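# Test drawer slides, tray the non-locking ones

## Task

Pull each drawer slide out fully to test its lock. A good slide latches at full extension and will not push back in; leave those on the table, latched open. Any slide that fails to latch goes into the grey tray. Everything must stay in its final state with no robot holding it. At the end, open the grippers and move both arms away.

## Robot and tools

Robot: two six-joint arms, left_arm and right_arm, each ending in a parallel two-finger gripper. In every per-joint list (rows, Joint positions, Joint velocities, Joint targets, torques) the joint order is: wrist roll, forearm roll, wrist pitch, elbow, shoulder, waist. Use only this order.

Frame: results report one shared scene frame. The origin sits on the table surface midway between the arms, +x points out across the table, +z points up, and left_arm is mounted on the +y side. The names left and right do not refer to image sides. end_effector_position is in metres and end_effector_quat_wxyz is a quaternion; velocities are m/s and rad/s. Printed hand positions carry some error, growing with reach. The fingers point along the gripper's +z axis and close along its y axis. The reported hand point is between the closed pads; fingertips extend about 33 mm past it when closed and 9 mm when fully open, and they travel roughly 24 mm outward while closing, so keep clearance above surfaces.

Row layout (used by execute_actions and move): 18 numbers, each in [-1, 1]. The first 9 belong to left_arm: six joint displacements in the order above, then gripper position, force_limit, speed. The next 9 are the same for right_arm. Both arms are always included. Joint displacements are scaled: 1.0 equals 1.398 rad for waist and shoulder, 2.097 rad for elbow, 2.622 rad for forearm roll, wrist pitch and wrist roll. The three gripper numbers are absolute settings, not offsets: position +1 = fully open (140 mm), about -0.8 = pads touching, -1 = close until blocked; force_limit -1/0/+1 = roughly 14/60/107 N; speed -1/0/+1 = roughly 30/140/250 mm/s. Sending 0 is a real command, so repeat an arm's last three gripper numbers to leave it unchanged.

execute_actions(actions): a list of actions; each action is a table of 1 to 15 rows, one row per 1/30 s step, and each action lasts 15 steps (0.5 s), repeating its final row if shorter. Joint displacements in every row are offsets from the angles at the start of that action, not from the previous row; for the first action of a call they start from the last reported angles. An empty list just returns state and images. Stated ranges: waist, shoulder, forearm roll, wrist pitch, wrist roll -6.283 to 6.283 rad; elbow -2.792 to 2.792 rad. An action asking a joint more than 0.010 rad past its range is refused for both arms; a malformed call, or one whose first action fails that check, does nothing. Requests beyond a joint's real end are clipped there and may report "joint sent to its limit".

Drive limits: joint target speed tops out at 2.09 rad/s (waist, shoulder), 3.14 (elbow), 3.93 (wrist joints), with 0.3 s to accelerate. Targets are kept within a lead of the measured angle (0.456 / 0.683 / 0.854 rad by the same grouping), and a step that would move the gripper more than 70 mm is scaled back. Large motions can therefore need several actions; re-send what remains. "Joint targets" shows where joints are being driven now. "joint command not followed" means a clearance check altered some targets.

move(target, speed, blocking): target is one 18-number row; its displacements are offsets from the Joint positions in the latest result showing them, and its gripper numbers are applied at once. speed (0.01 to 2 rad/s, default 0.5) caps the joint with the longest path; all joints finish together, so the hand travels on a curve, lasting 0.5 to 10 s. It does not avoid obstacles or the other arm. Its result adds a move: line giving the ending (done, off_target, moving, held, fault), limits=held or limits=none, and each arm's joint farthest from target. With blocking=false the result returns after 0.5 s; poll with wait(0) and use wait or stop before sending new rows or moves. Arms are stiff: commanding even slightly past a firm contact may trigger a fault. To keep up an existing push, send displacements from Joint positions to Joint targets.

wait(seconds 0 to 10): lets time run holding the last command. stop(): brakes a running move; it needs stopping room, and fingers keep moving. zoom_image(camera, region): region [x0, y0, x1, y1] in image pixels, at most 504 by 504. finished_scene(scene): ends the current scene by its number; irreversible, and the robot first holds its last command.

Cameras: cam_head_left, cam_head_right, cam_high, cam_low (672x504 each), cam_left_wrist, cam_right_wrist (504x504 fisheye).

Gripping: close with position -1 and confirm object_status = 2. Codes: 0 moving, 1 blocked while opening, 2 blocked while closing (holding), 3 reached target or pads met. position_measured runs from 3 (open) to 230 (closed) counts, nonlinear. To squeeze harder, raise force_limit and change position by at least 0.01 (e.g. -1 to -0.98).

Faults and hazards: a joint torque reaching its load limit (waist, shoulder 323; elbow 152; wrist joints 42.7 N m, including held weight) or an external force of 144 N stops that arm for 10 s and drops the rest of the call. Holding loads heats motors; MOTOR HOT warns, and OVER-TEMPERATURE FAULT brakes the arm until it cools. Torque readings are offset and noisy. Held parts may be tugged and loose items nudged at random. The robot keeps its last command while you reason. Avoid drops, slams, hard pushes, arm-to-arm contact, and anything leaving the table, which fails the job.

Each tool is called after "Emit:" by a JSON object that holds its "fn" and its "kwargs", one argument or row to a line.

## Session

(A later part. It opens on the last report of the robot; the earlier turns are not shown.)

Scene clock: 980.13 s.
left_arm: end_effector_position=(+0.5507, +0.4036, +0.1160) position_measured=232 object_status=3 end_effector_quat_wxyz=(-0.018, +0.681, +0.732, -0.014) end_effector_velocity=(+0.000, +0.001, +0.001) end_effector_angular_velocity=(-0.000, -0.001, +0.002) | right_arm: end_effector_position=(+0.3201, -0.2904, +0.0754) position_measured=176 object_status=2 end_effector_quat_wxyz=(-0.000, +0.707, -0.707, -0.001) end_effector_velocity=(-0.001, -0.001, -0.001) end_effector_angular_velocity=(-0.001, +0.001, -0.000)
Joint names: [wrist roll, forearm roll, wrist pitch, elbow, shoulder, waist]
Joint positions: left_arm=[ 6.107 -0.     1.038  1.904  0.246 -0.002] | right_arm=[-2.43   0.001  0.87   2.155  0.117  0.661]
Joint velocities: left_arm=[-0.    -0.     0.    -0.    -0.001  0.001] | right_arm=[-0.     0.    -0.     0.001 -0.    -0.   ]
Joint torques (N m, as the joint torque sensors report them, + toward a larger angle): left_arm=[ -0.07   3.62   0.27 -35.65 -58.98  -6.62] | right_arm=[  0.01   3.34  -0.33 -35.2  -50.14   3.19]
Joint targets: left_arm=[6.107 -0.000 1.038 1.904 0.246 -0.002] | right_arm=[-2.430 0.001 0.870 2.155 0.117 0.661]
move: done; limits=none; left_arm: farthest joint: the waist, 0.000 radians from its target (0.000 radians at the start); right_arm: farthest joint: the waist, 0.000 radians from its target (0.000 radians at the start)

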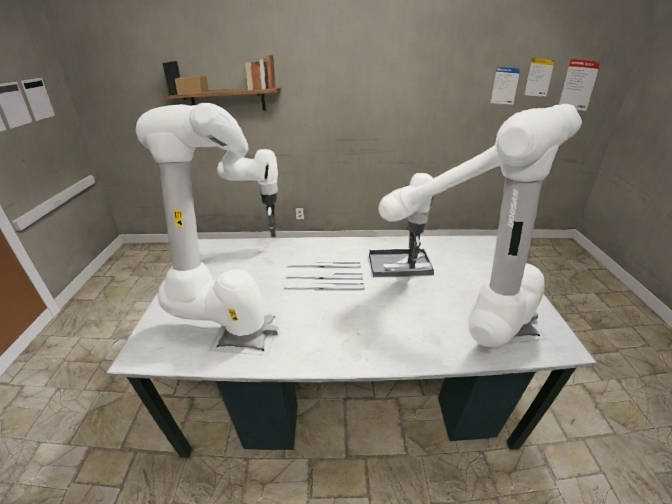

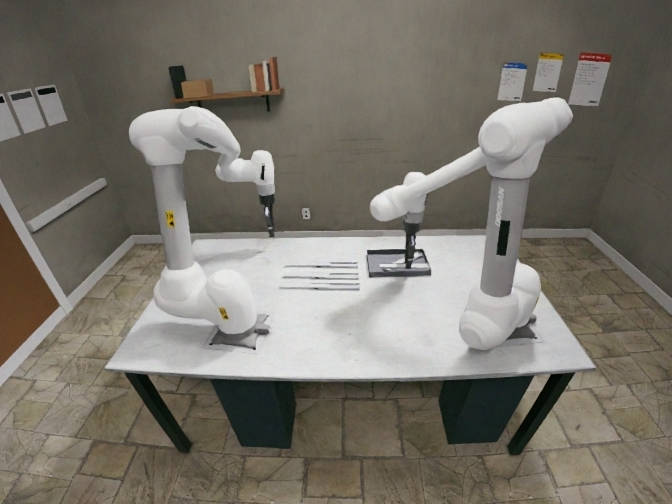

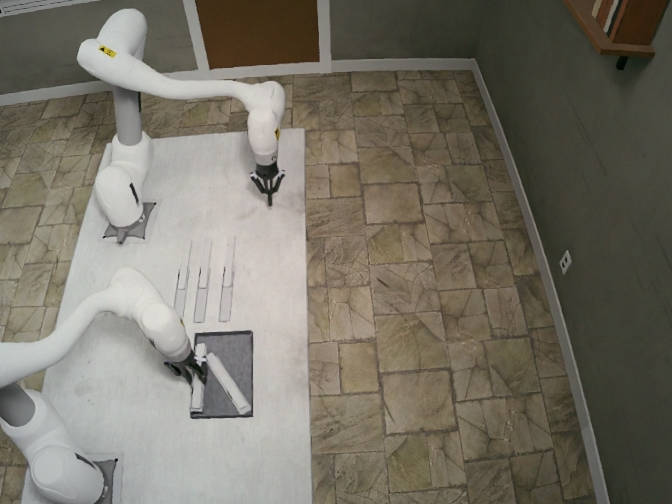

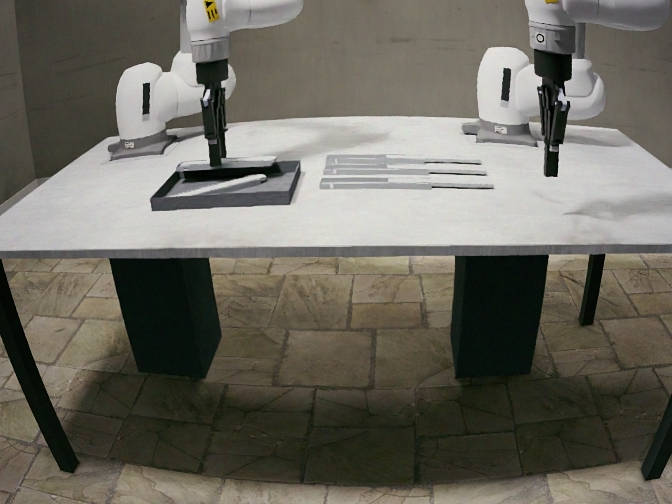

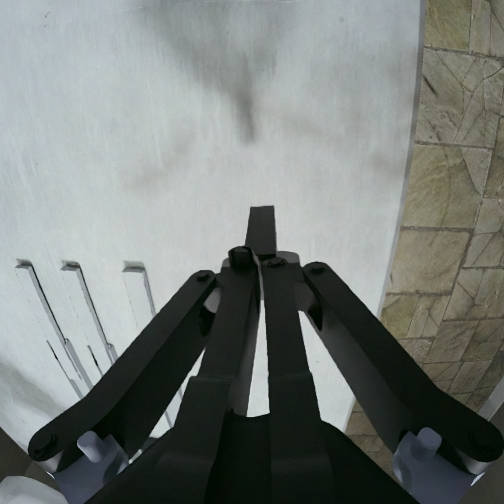

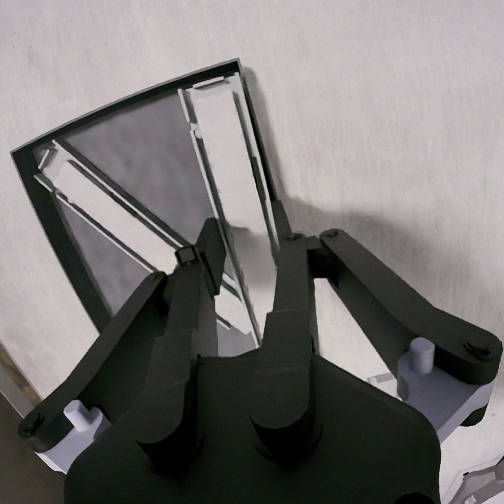

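Emit:
{"fn": "move", "kwargs": {
  "target": [0,0,0,0,0,0,-1,-0.5,0,-0.0065,0,0.0009,-0.0071,0.0089,-0.012,-1,0.2,-0.5],
  "speed": 0.05
}}

Emit:
{"fn": "move", "kwargs": {
  "target": [0,0,0,0,0,0,-1,-0.5,0,0,0,-0.0107,0.0051,0.0125,0,-1,0.2,-0.5],
  "speed": 0.03
}}

Scene clock: 995.30 s.
left_arm: end_effector_position=(+0.5507, +0.4036, +0.1160) position_measured=232 object_status=3 end_effector_quat_wxyz=(-0.018, +0.681, +0.732, -0.014) end_effector_velocity=(-0.000, -0.000, -0.001) end_effector_angular_velocity=(-0.001, +0.000, +0.001) | right_arm: end_effector_position=(+0.3326, -0.2909, +0.0755) position_measured=176 object_status=2 end_effector_quat_wxyz=(-0.000, +0.707, -0.707, -0.001) end_effector_velocity=(+0.001, +0.000, +0.001) end_effector_angular_velocity=(+0.001, -0.001, +0.001)
Joint names: [wrist roll, forearm roll, wrist pitch, elbow, shoulder, waist]
Joint positions: left_arm=[ 6.107 -0.     1.038  1.904  0.246 -0.002] | right_arm=[-2.447  0.001  0.873  2.14   0.129  0.644]
Joint velocities: left_arm=[ 0.    -0.002 -0.001  0.001  0.     0.001] | right_arm=[-0.001 -0.     0.    -0.001 -0.    -0.   ]
Joint torques (N m, as the joint torque sensors report them, + toward a larger angle): left_arm=[ -0.11   3.79   0.27 -35.49 -58.84  -6.15] | right_arm=[ -0.09   3.38  -0.45 -34.72 -53.54   3.56]
Joint targets: left_arm=[6.107 -0.000 1.038 1.904 0.246 -0.002] | right_arm=[-2.447 0.001 0.873 2.140 0.129 0.644]
move: done; limits=none; left_arm: farthest joint: the waist, 0.000 radians from its target (0.000 radians at the start); right_arm: farthest joint: the waist, 0.000 radians from its target (0.017 radians at the start)

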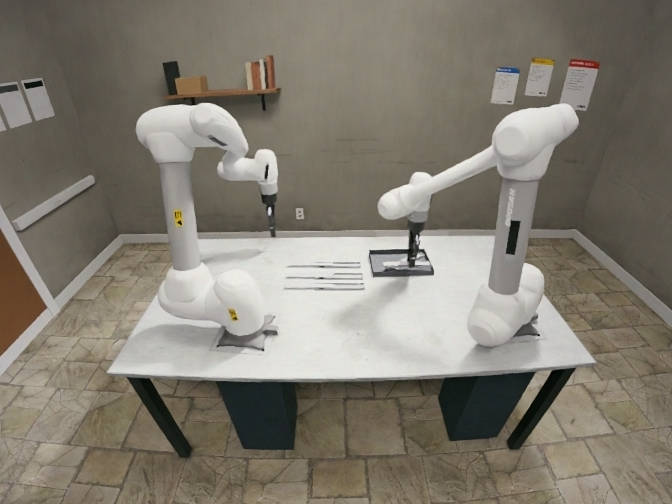

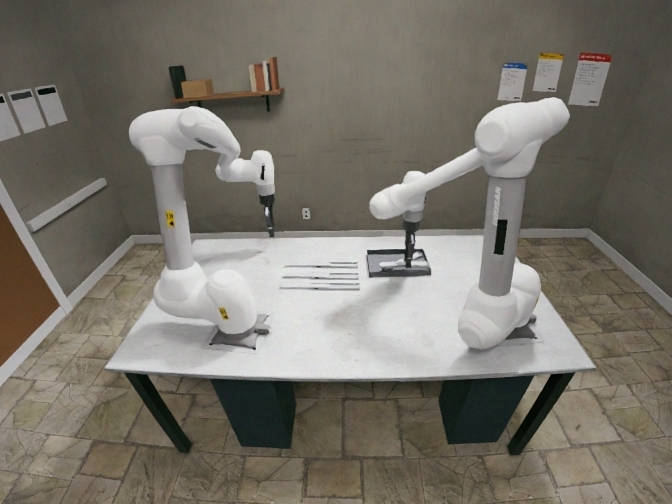

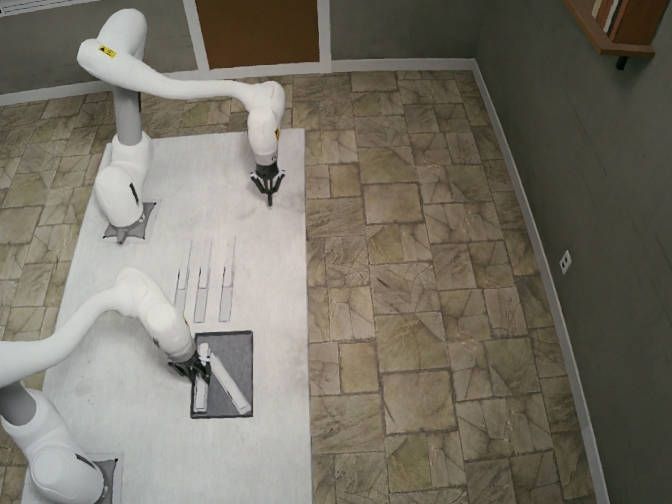

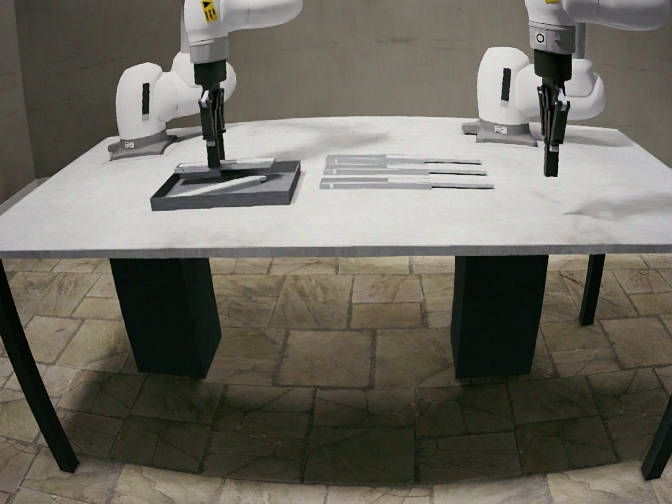

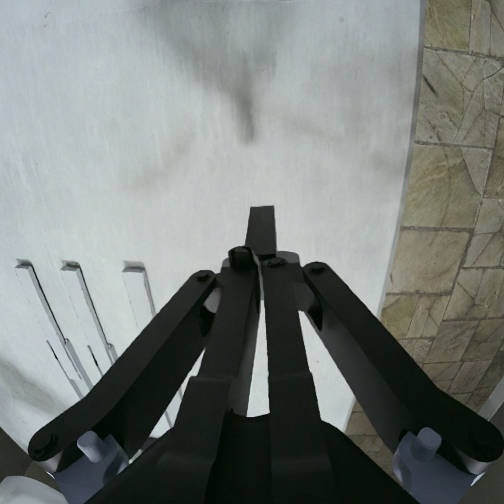

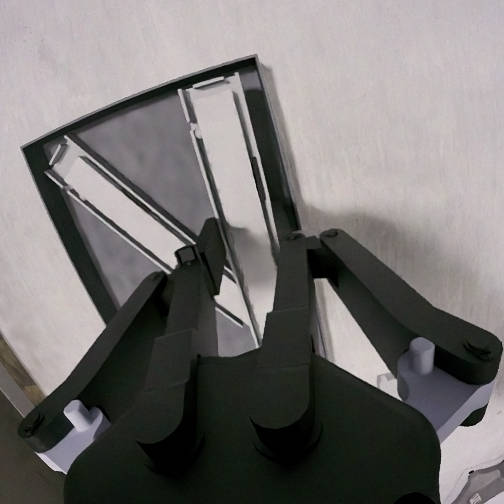

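Scene clock: 996.50 s.
left_arm: end_effector_position=(+0.5507, +0.4036, +0.1160) position_measured=232 object_status=3 end_effector_quat_wxyz=(-0.018, +0.681, +0.732, -0.014) end_effector_velocity=(-0.001, -0.000, -0.002) end_effector_angular_velocity=(+0.001, +0.005, -0.001) | right_arm: end_effector_position=(+0.3329, -0.2907, +0.0621) position_measured=176 object_status=2 end_effector_quat_wxyz=(-0.000, +0.707, -0.707, -0.001) end_effector_velocity=(+0.000, -0.001, -0.000) end_effector_angular_velocity=(-0.000, -0.000, -0.001)
Joint names: [wrist roll, forearm roll, wrist pitch, elbow, shoulder, waist]
Joint positions: left_arm=[ 6.107 -0.     1.038  1.904  0.246 -0.002] | right_arm=[-2.447  0.001  0.844  2.151  0.146  0.644]
Joint velocities: left_arm=[-0.     0.     0.001  0.001  0.002 -0.001] | right_arm=[ 0.    -0.001 -0.     0.001 -0.    -0.001]
Joint torques (N m, as the joint torque sensors report them, + toward a larger angle): left_arm=[ -0.07   3.67   0.16 -35.6  -59.26  -5.32] | right_arm=[  0.05   3.33  -0.48 -34.3  -53.63   3.31]
Joint targets: left_arm=[6.107 -0.000 1.038 1.904 0.246 -0.002] | right_arm=[-2.447 0.001 0.844 2.151 0.147 0.644]
move: done; limits=none; left_arm: farthest joint: the waist, 0.000 radians from its target (0.000 radians at the start); right_arm: farthest joint: the waist, 0.000 radians from its target (0.000 radians at the start)

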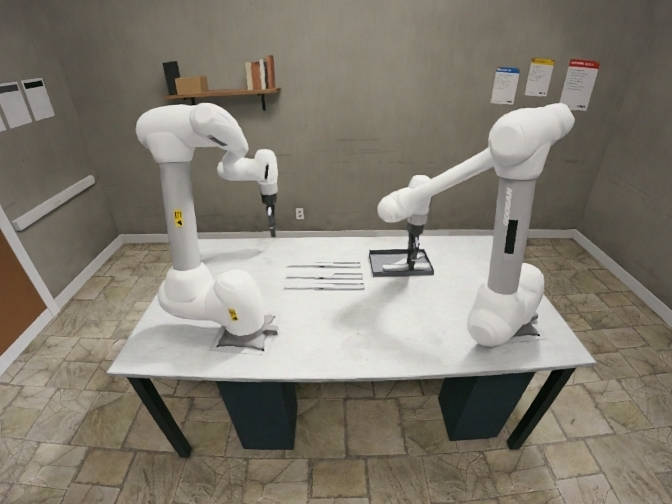

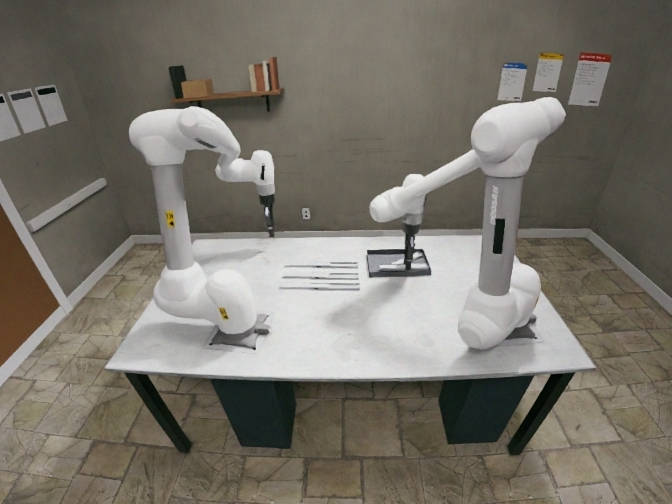

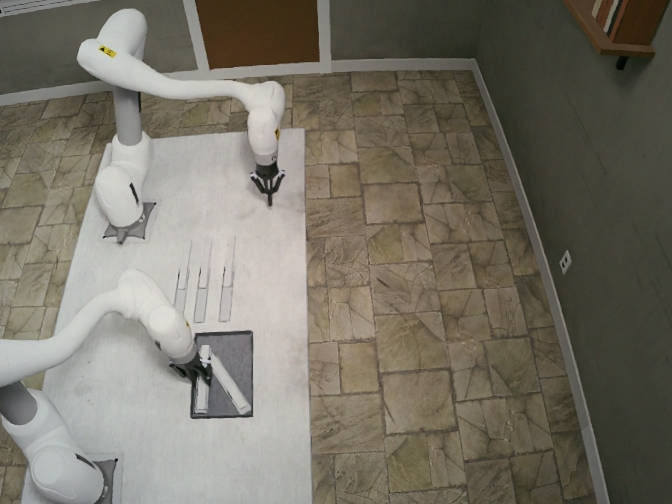

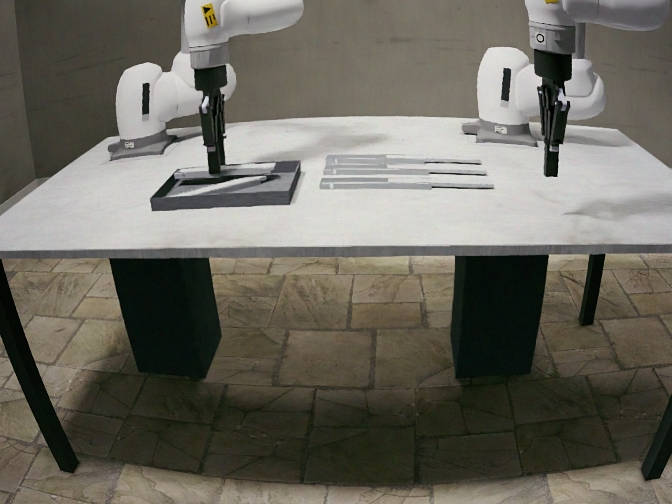

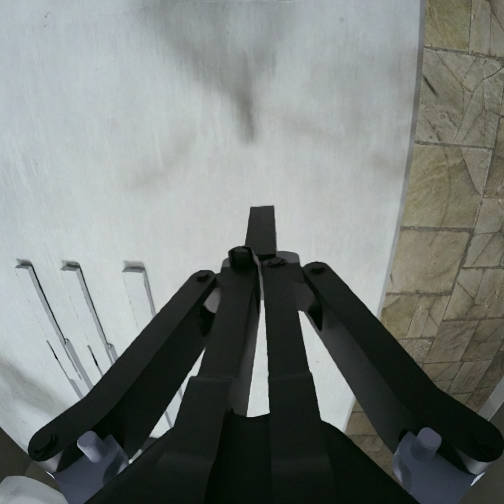

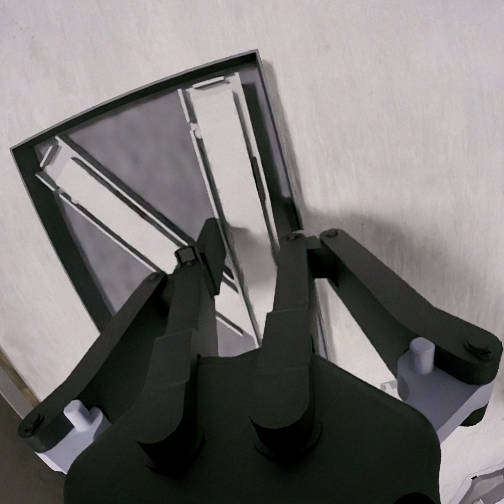

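Emit:
{"fn": "move", "kwargs": {
  "target": [0,0,0,0,0,0,-1,-0.5,0,0,0,-0.0028,0.0013,0.0033,0,-1,0.2,-0.5],
  "speed": 0.02
}}

Emit:
{"fn": "execute_actions", "kwargs": {
  "actions": [
    [[0,0,0,0,0,0,-1,-0.5,0,0,0,0,0,0,0,-0.25,-0.3,-0.6]],
    [[0,0,0,0,0,0,-1,-0.5,0,0,0,0,0,0,0,-0.25,-0.3,-0.6]]
  ]
}}

Emit:
{"fn": "move", "kwargs": {
  "target": [0,0,0,0,0,0,-1,-0.5,0,0,0,0.07,-0.034,-0.08,0,-0.25,-0.3,-0.6],
  "speed": 0.12
}}

Scene clock: 1010.00 s.
left_arm: end_effector_position=(+0.5507, +0.4036, +0.1160) position_measured=232 object_status=3 end_effector_quat_wxyz=(-0.018, +0.681, +0.732, -0.014) end_effector_velocity=(-0.000, +0.000, +0.001) end_effector_angular_velocity=(+0.000, -0.000, -0.000) | right_arm: end_effector_position=(+0.3329, -0.2906, +0.0587) position_measured=176 object_status=2 end_effector_quat_wxyz=(-0.000, +0.707, -0.707, -0.001) end_effector_velocity=(-0.000, -0.000, -0.001) end_effector_angular_velocity=(-0.001, +0.000, -0.000)
Joint names: [wrist roll, forearm roll, wrist pitch, elbow, shoulder, waist]
Joint positions: left_arm=[ 6.107 -0.     1.038  1.904  0.246 -0.002] | right_arm=[-2.447  0.001  0.837  2.153  0.151  0.644]
Joint velocities: left_arm=[ 0.     0.     0.001  0.    -0.001  0.   ] | right_arm=[ 0.    -0.    -0.     0.001  0.001 -0.   ]
Joint torques (N m, as the joint torque sensors report them, + toward a larger angle): left_arm=[ -0.07   3.57   0.   -35.76 -59.31  -6.89] | right_arm=[ -0.08   3.19  -0.39 -33.13 -54.29   2.95]
Joint targets: left_arm=[6.107 -0.000 1.038 1.904 0.246 -0.002] | right_arm=[-2.447 0.001 0.837 2.153 0.151 0.644]
move: done; limits=none; left_arm: farthest joint: the waist, 0.000 radians from its target (0.000 radians at the start); right_arm: farthest joint: the wrist pitch, 0.001 radians from its target (0.008 radians at the start)

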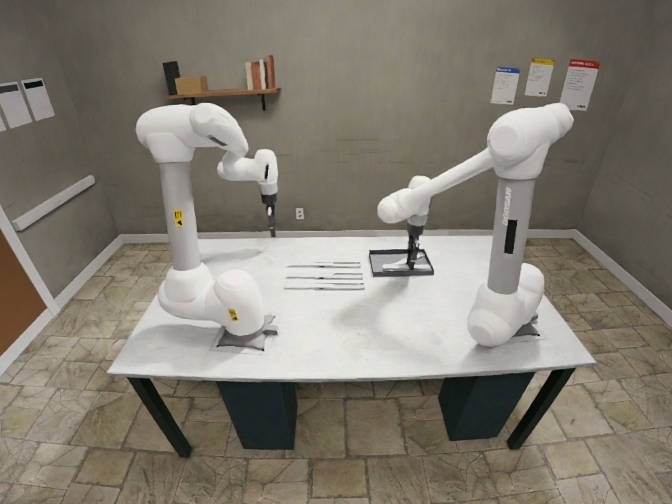

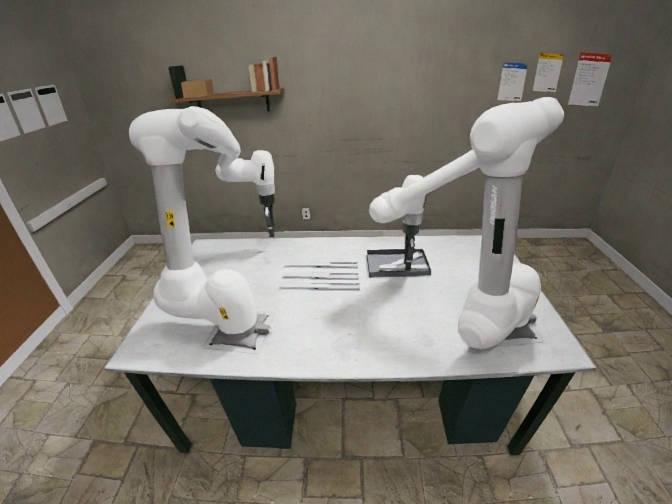

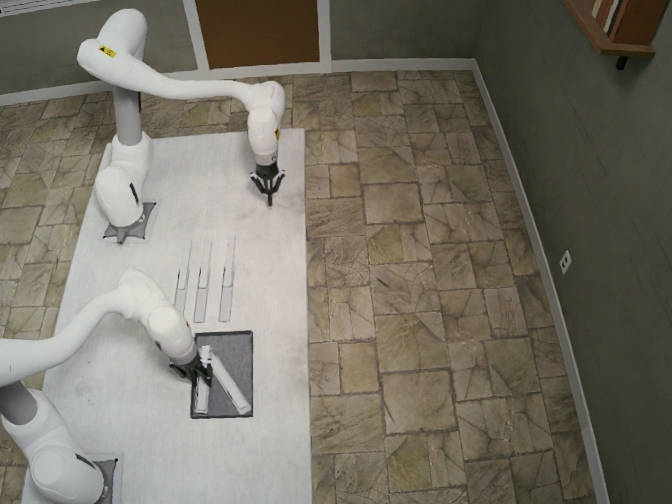

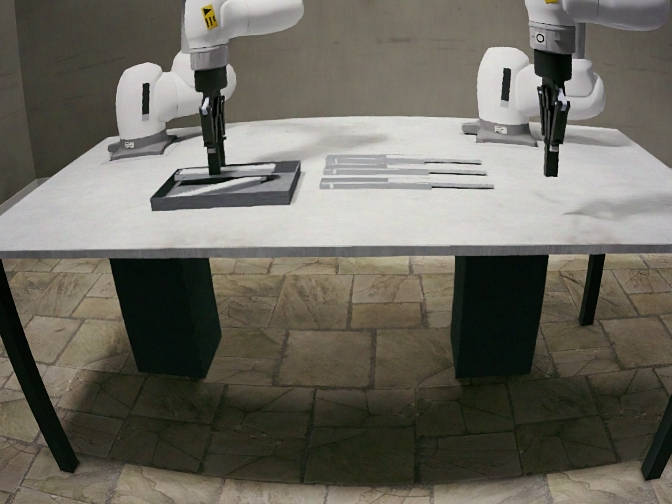

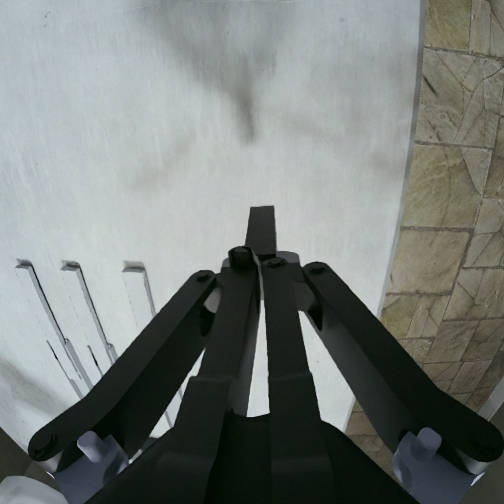

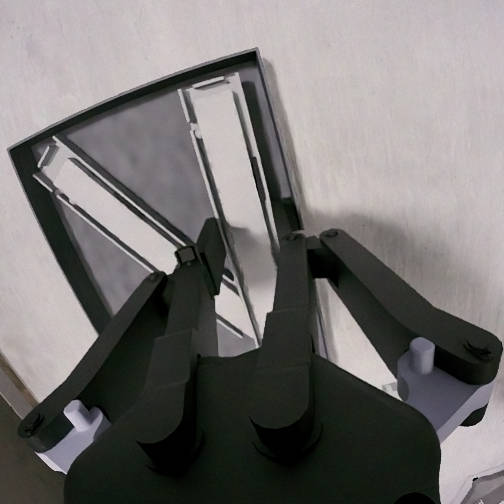

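Scene clock: 1011.00 s.
left_arm: end_effector_position=(+0.5507, +0.4036, +0.1160) position_measured=232 object_status=3 end_effector_quat_wxyz=(-0.018, +0.681, +0.732, -0.014) end_effector_velocity=(+0.001, -0.001, +0.000) end_effector_angular_velocity=(-0.001, -0.001, -0.001) | right_arm: end_effector_position=(+0.3329, -0.2906, +0.0586) position_measured=160 object_status=3 end_effector_quat_wxyz=(-0.000, +0.707, -0.707, -0.001) end_effector_velocity=(-0.000, +0.001, +0.000) end_effector_angular_velocity=(+0.001, -0.000, +0.001)
Joint names: [wrist roll, forearm roll, wrist pitch, elbow, shoulder, waist]
Joint positions: left_arm=[ 6.107 -0.     1.038  1.904  0.246 -0.002] | right_arm=[-2.447  0.001  0.837  2.153  0.151  0.644]
Joint velocities: left_arm=[ 0.    -0.001 -0.    -0.001 -0.    -0.001] | right_arm=[ 0.     0.    -0.    -0.    -0.001  0.002]
Joint torques (N m, as the joint torque sensors report them, + toward a larger angle): left_arm=[  0.07   3.64   0.16 -35.97 -59.69  -5.12] | right_arm=[ -0.02   3.15  -0.41 -32.21 -52.5    3.18]
Joint targets: left_arm=[6.107 -0.000 1.038 1.904 0.246 -0.002] | right_arm=[-2.447 0.001 0.837 2.153 0.151 0.644]

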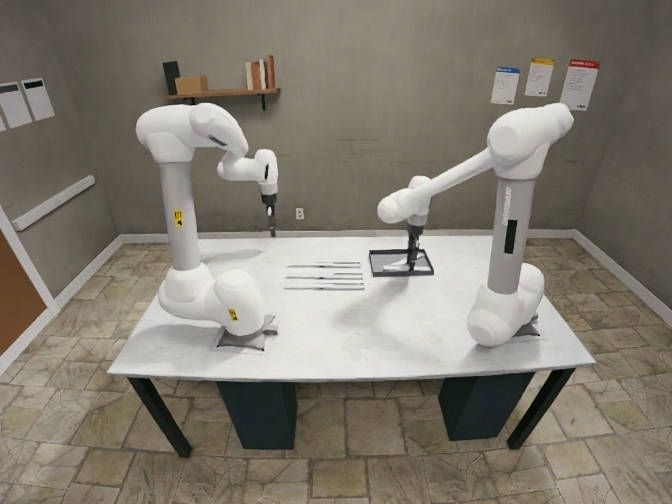

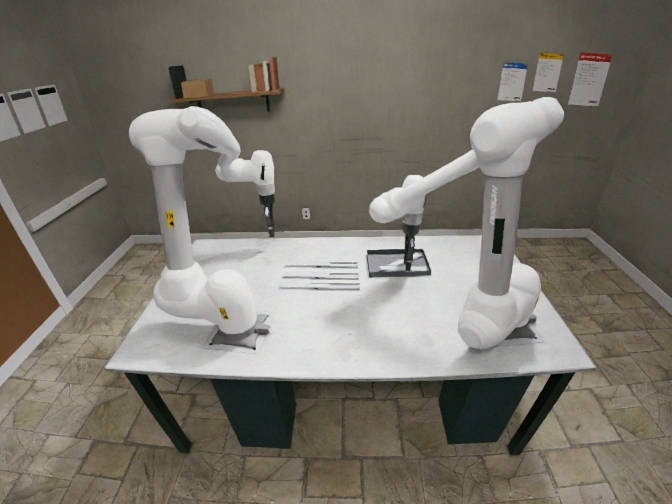

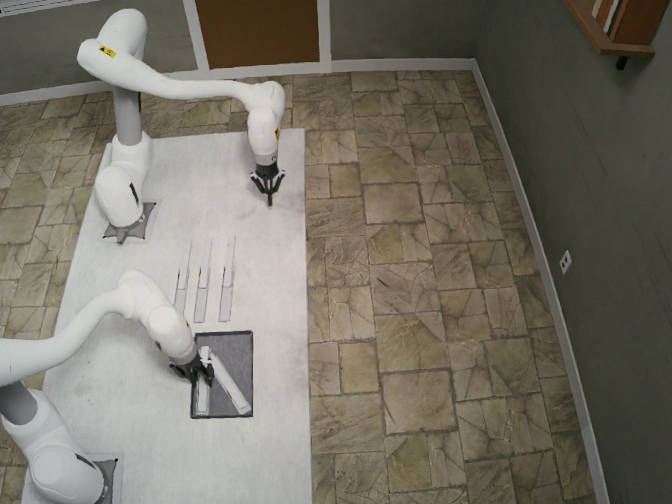

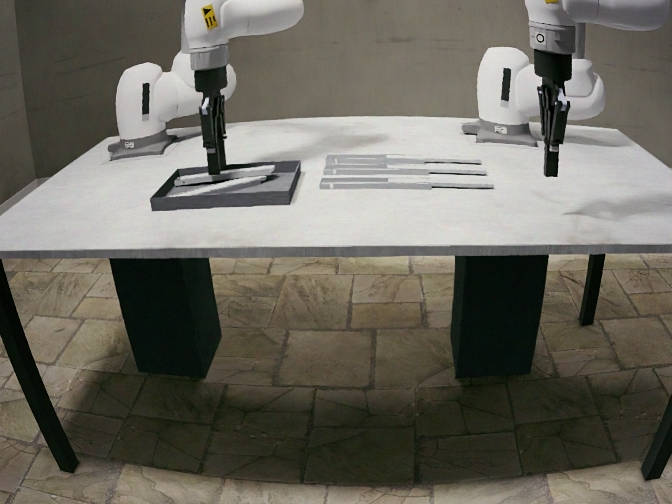

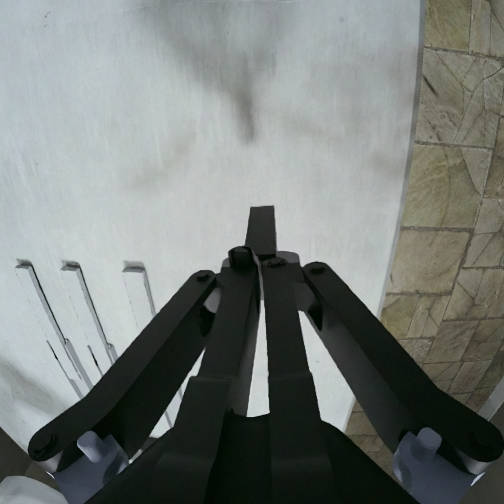

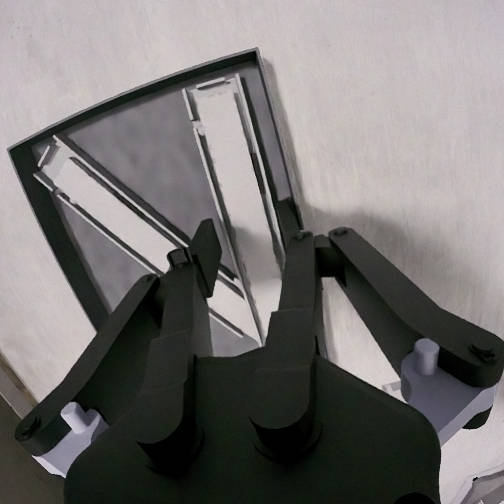

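Scene clock: 1012.83 s.
left_arm: end_effector_position=(+0.5507, +0.4036, +0.1160) position_measured=232 object_status=3 end_effector_quat_wxyz=(-0.018, +0.681, +0.732, -0.014) end_effector_velocity=(+0.001, -0.000, +0.001) end_effector_angular_velocity=(-0.000, -0.001, +0.000) | right_arm: end_effector_position=(+0.3268, -0.2956, +0.1471) position_measured=160 object_status=3 end_effector_quat_wxyz=(+0.000, +0.707, -0.707, -0.001) end_effector_velocity=(-0.000, +0.000, +0.000) end_effector_angular_velocity=(+0.000, -0.001, +0.001)
Joint names: [wrist roll, forearm roll, wrist pitch, elbow, shoulder, waist]
Joint positions: left_arm=[ 6.107 -0.     1.038  1.904  0.246 -0.002] | right_arm=[-2.447  0.001  1.021  2.082  0.039  0.644]
Joint velocities: left_arm=[-0.001 -0.     0.    -0.002  0.001 -0.   ] | right_arm=[-0.    -0.     0.     0.    -0.001  0.001]
Joint torques (N m, as the joint torque sensors report them, + toward a larger angle): left_arm=[ -0.07   3.61   0.25 -35.82 -58.8   -5.22] | right_arm=[  0.05   3.72  -0.39 -36.84 -43.98   3.62]
Joint targets: left_arm=[6.107 -0.000 1.038 1.904 0.246 -0.002] | right_arm=[-2.447 0.001 1.021 2.082 0.039 0.644]
move: done; limits=none; left_arm: farthest joint: the waist, 0.000 radians from its target (0.000 radians at the start); right_arm: farthest joint: the waist, 0.000 radians from its target (0.000 radians at the start)

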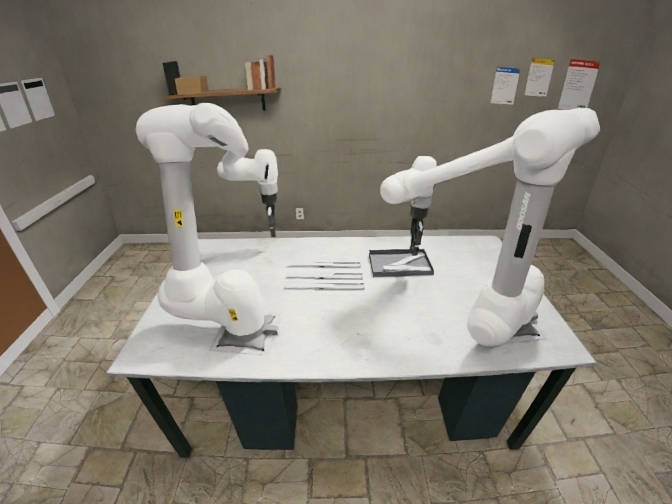

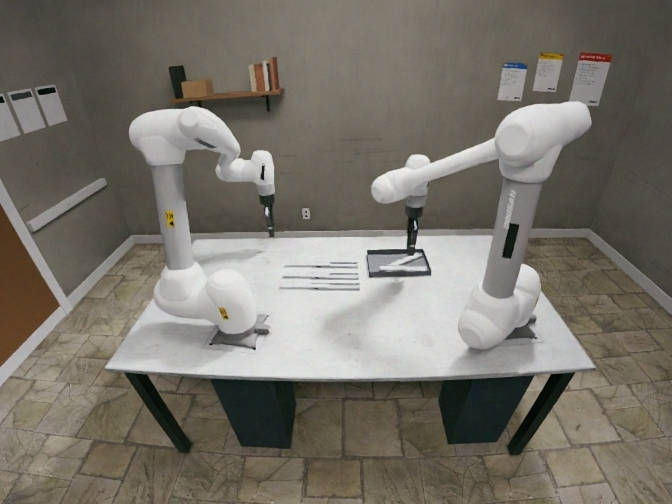

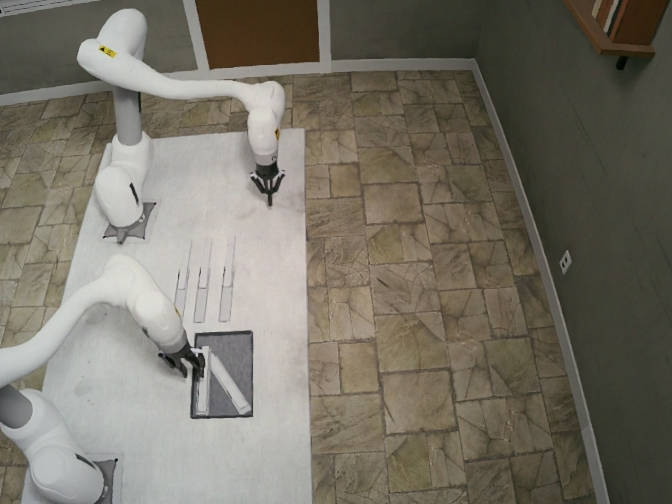

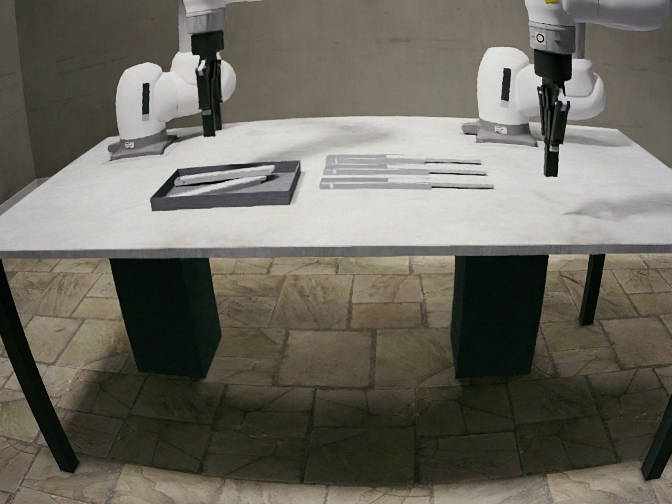

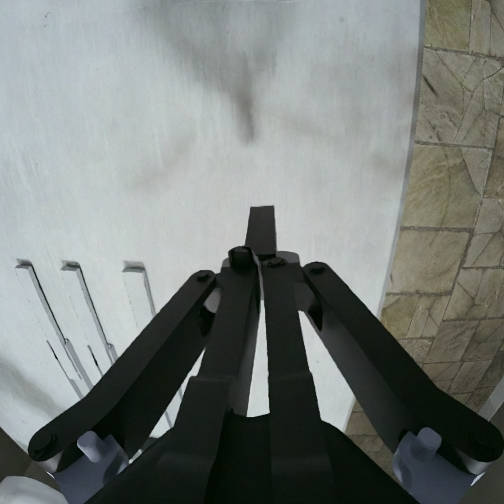

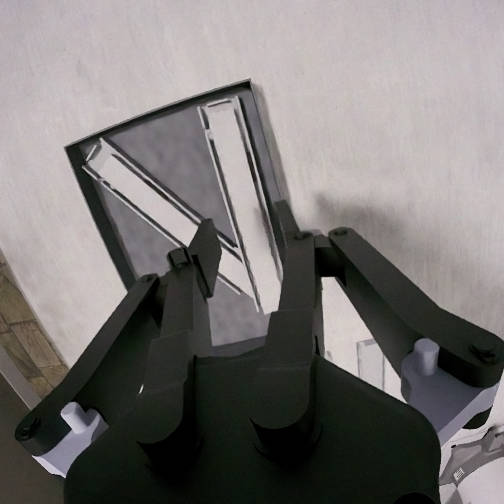

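Both inside the tray, one end leaning on the other. Done.

Emit:
{"fn": "finished_scene", "kwargs": {
  "scene": 2
}}

The scene is finished: the task was done.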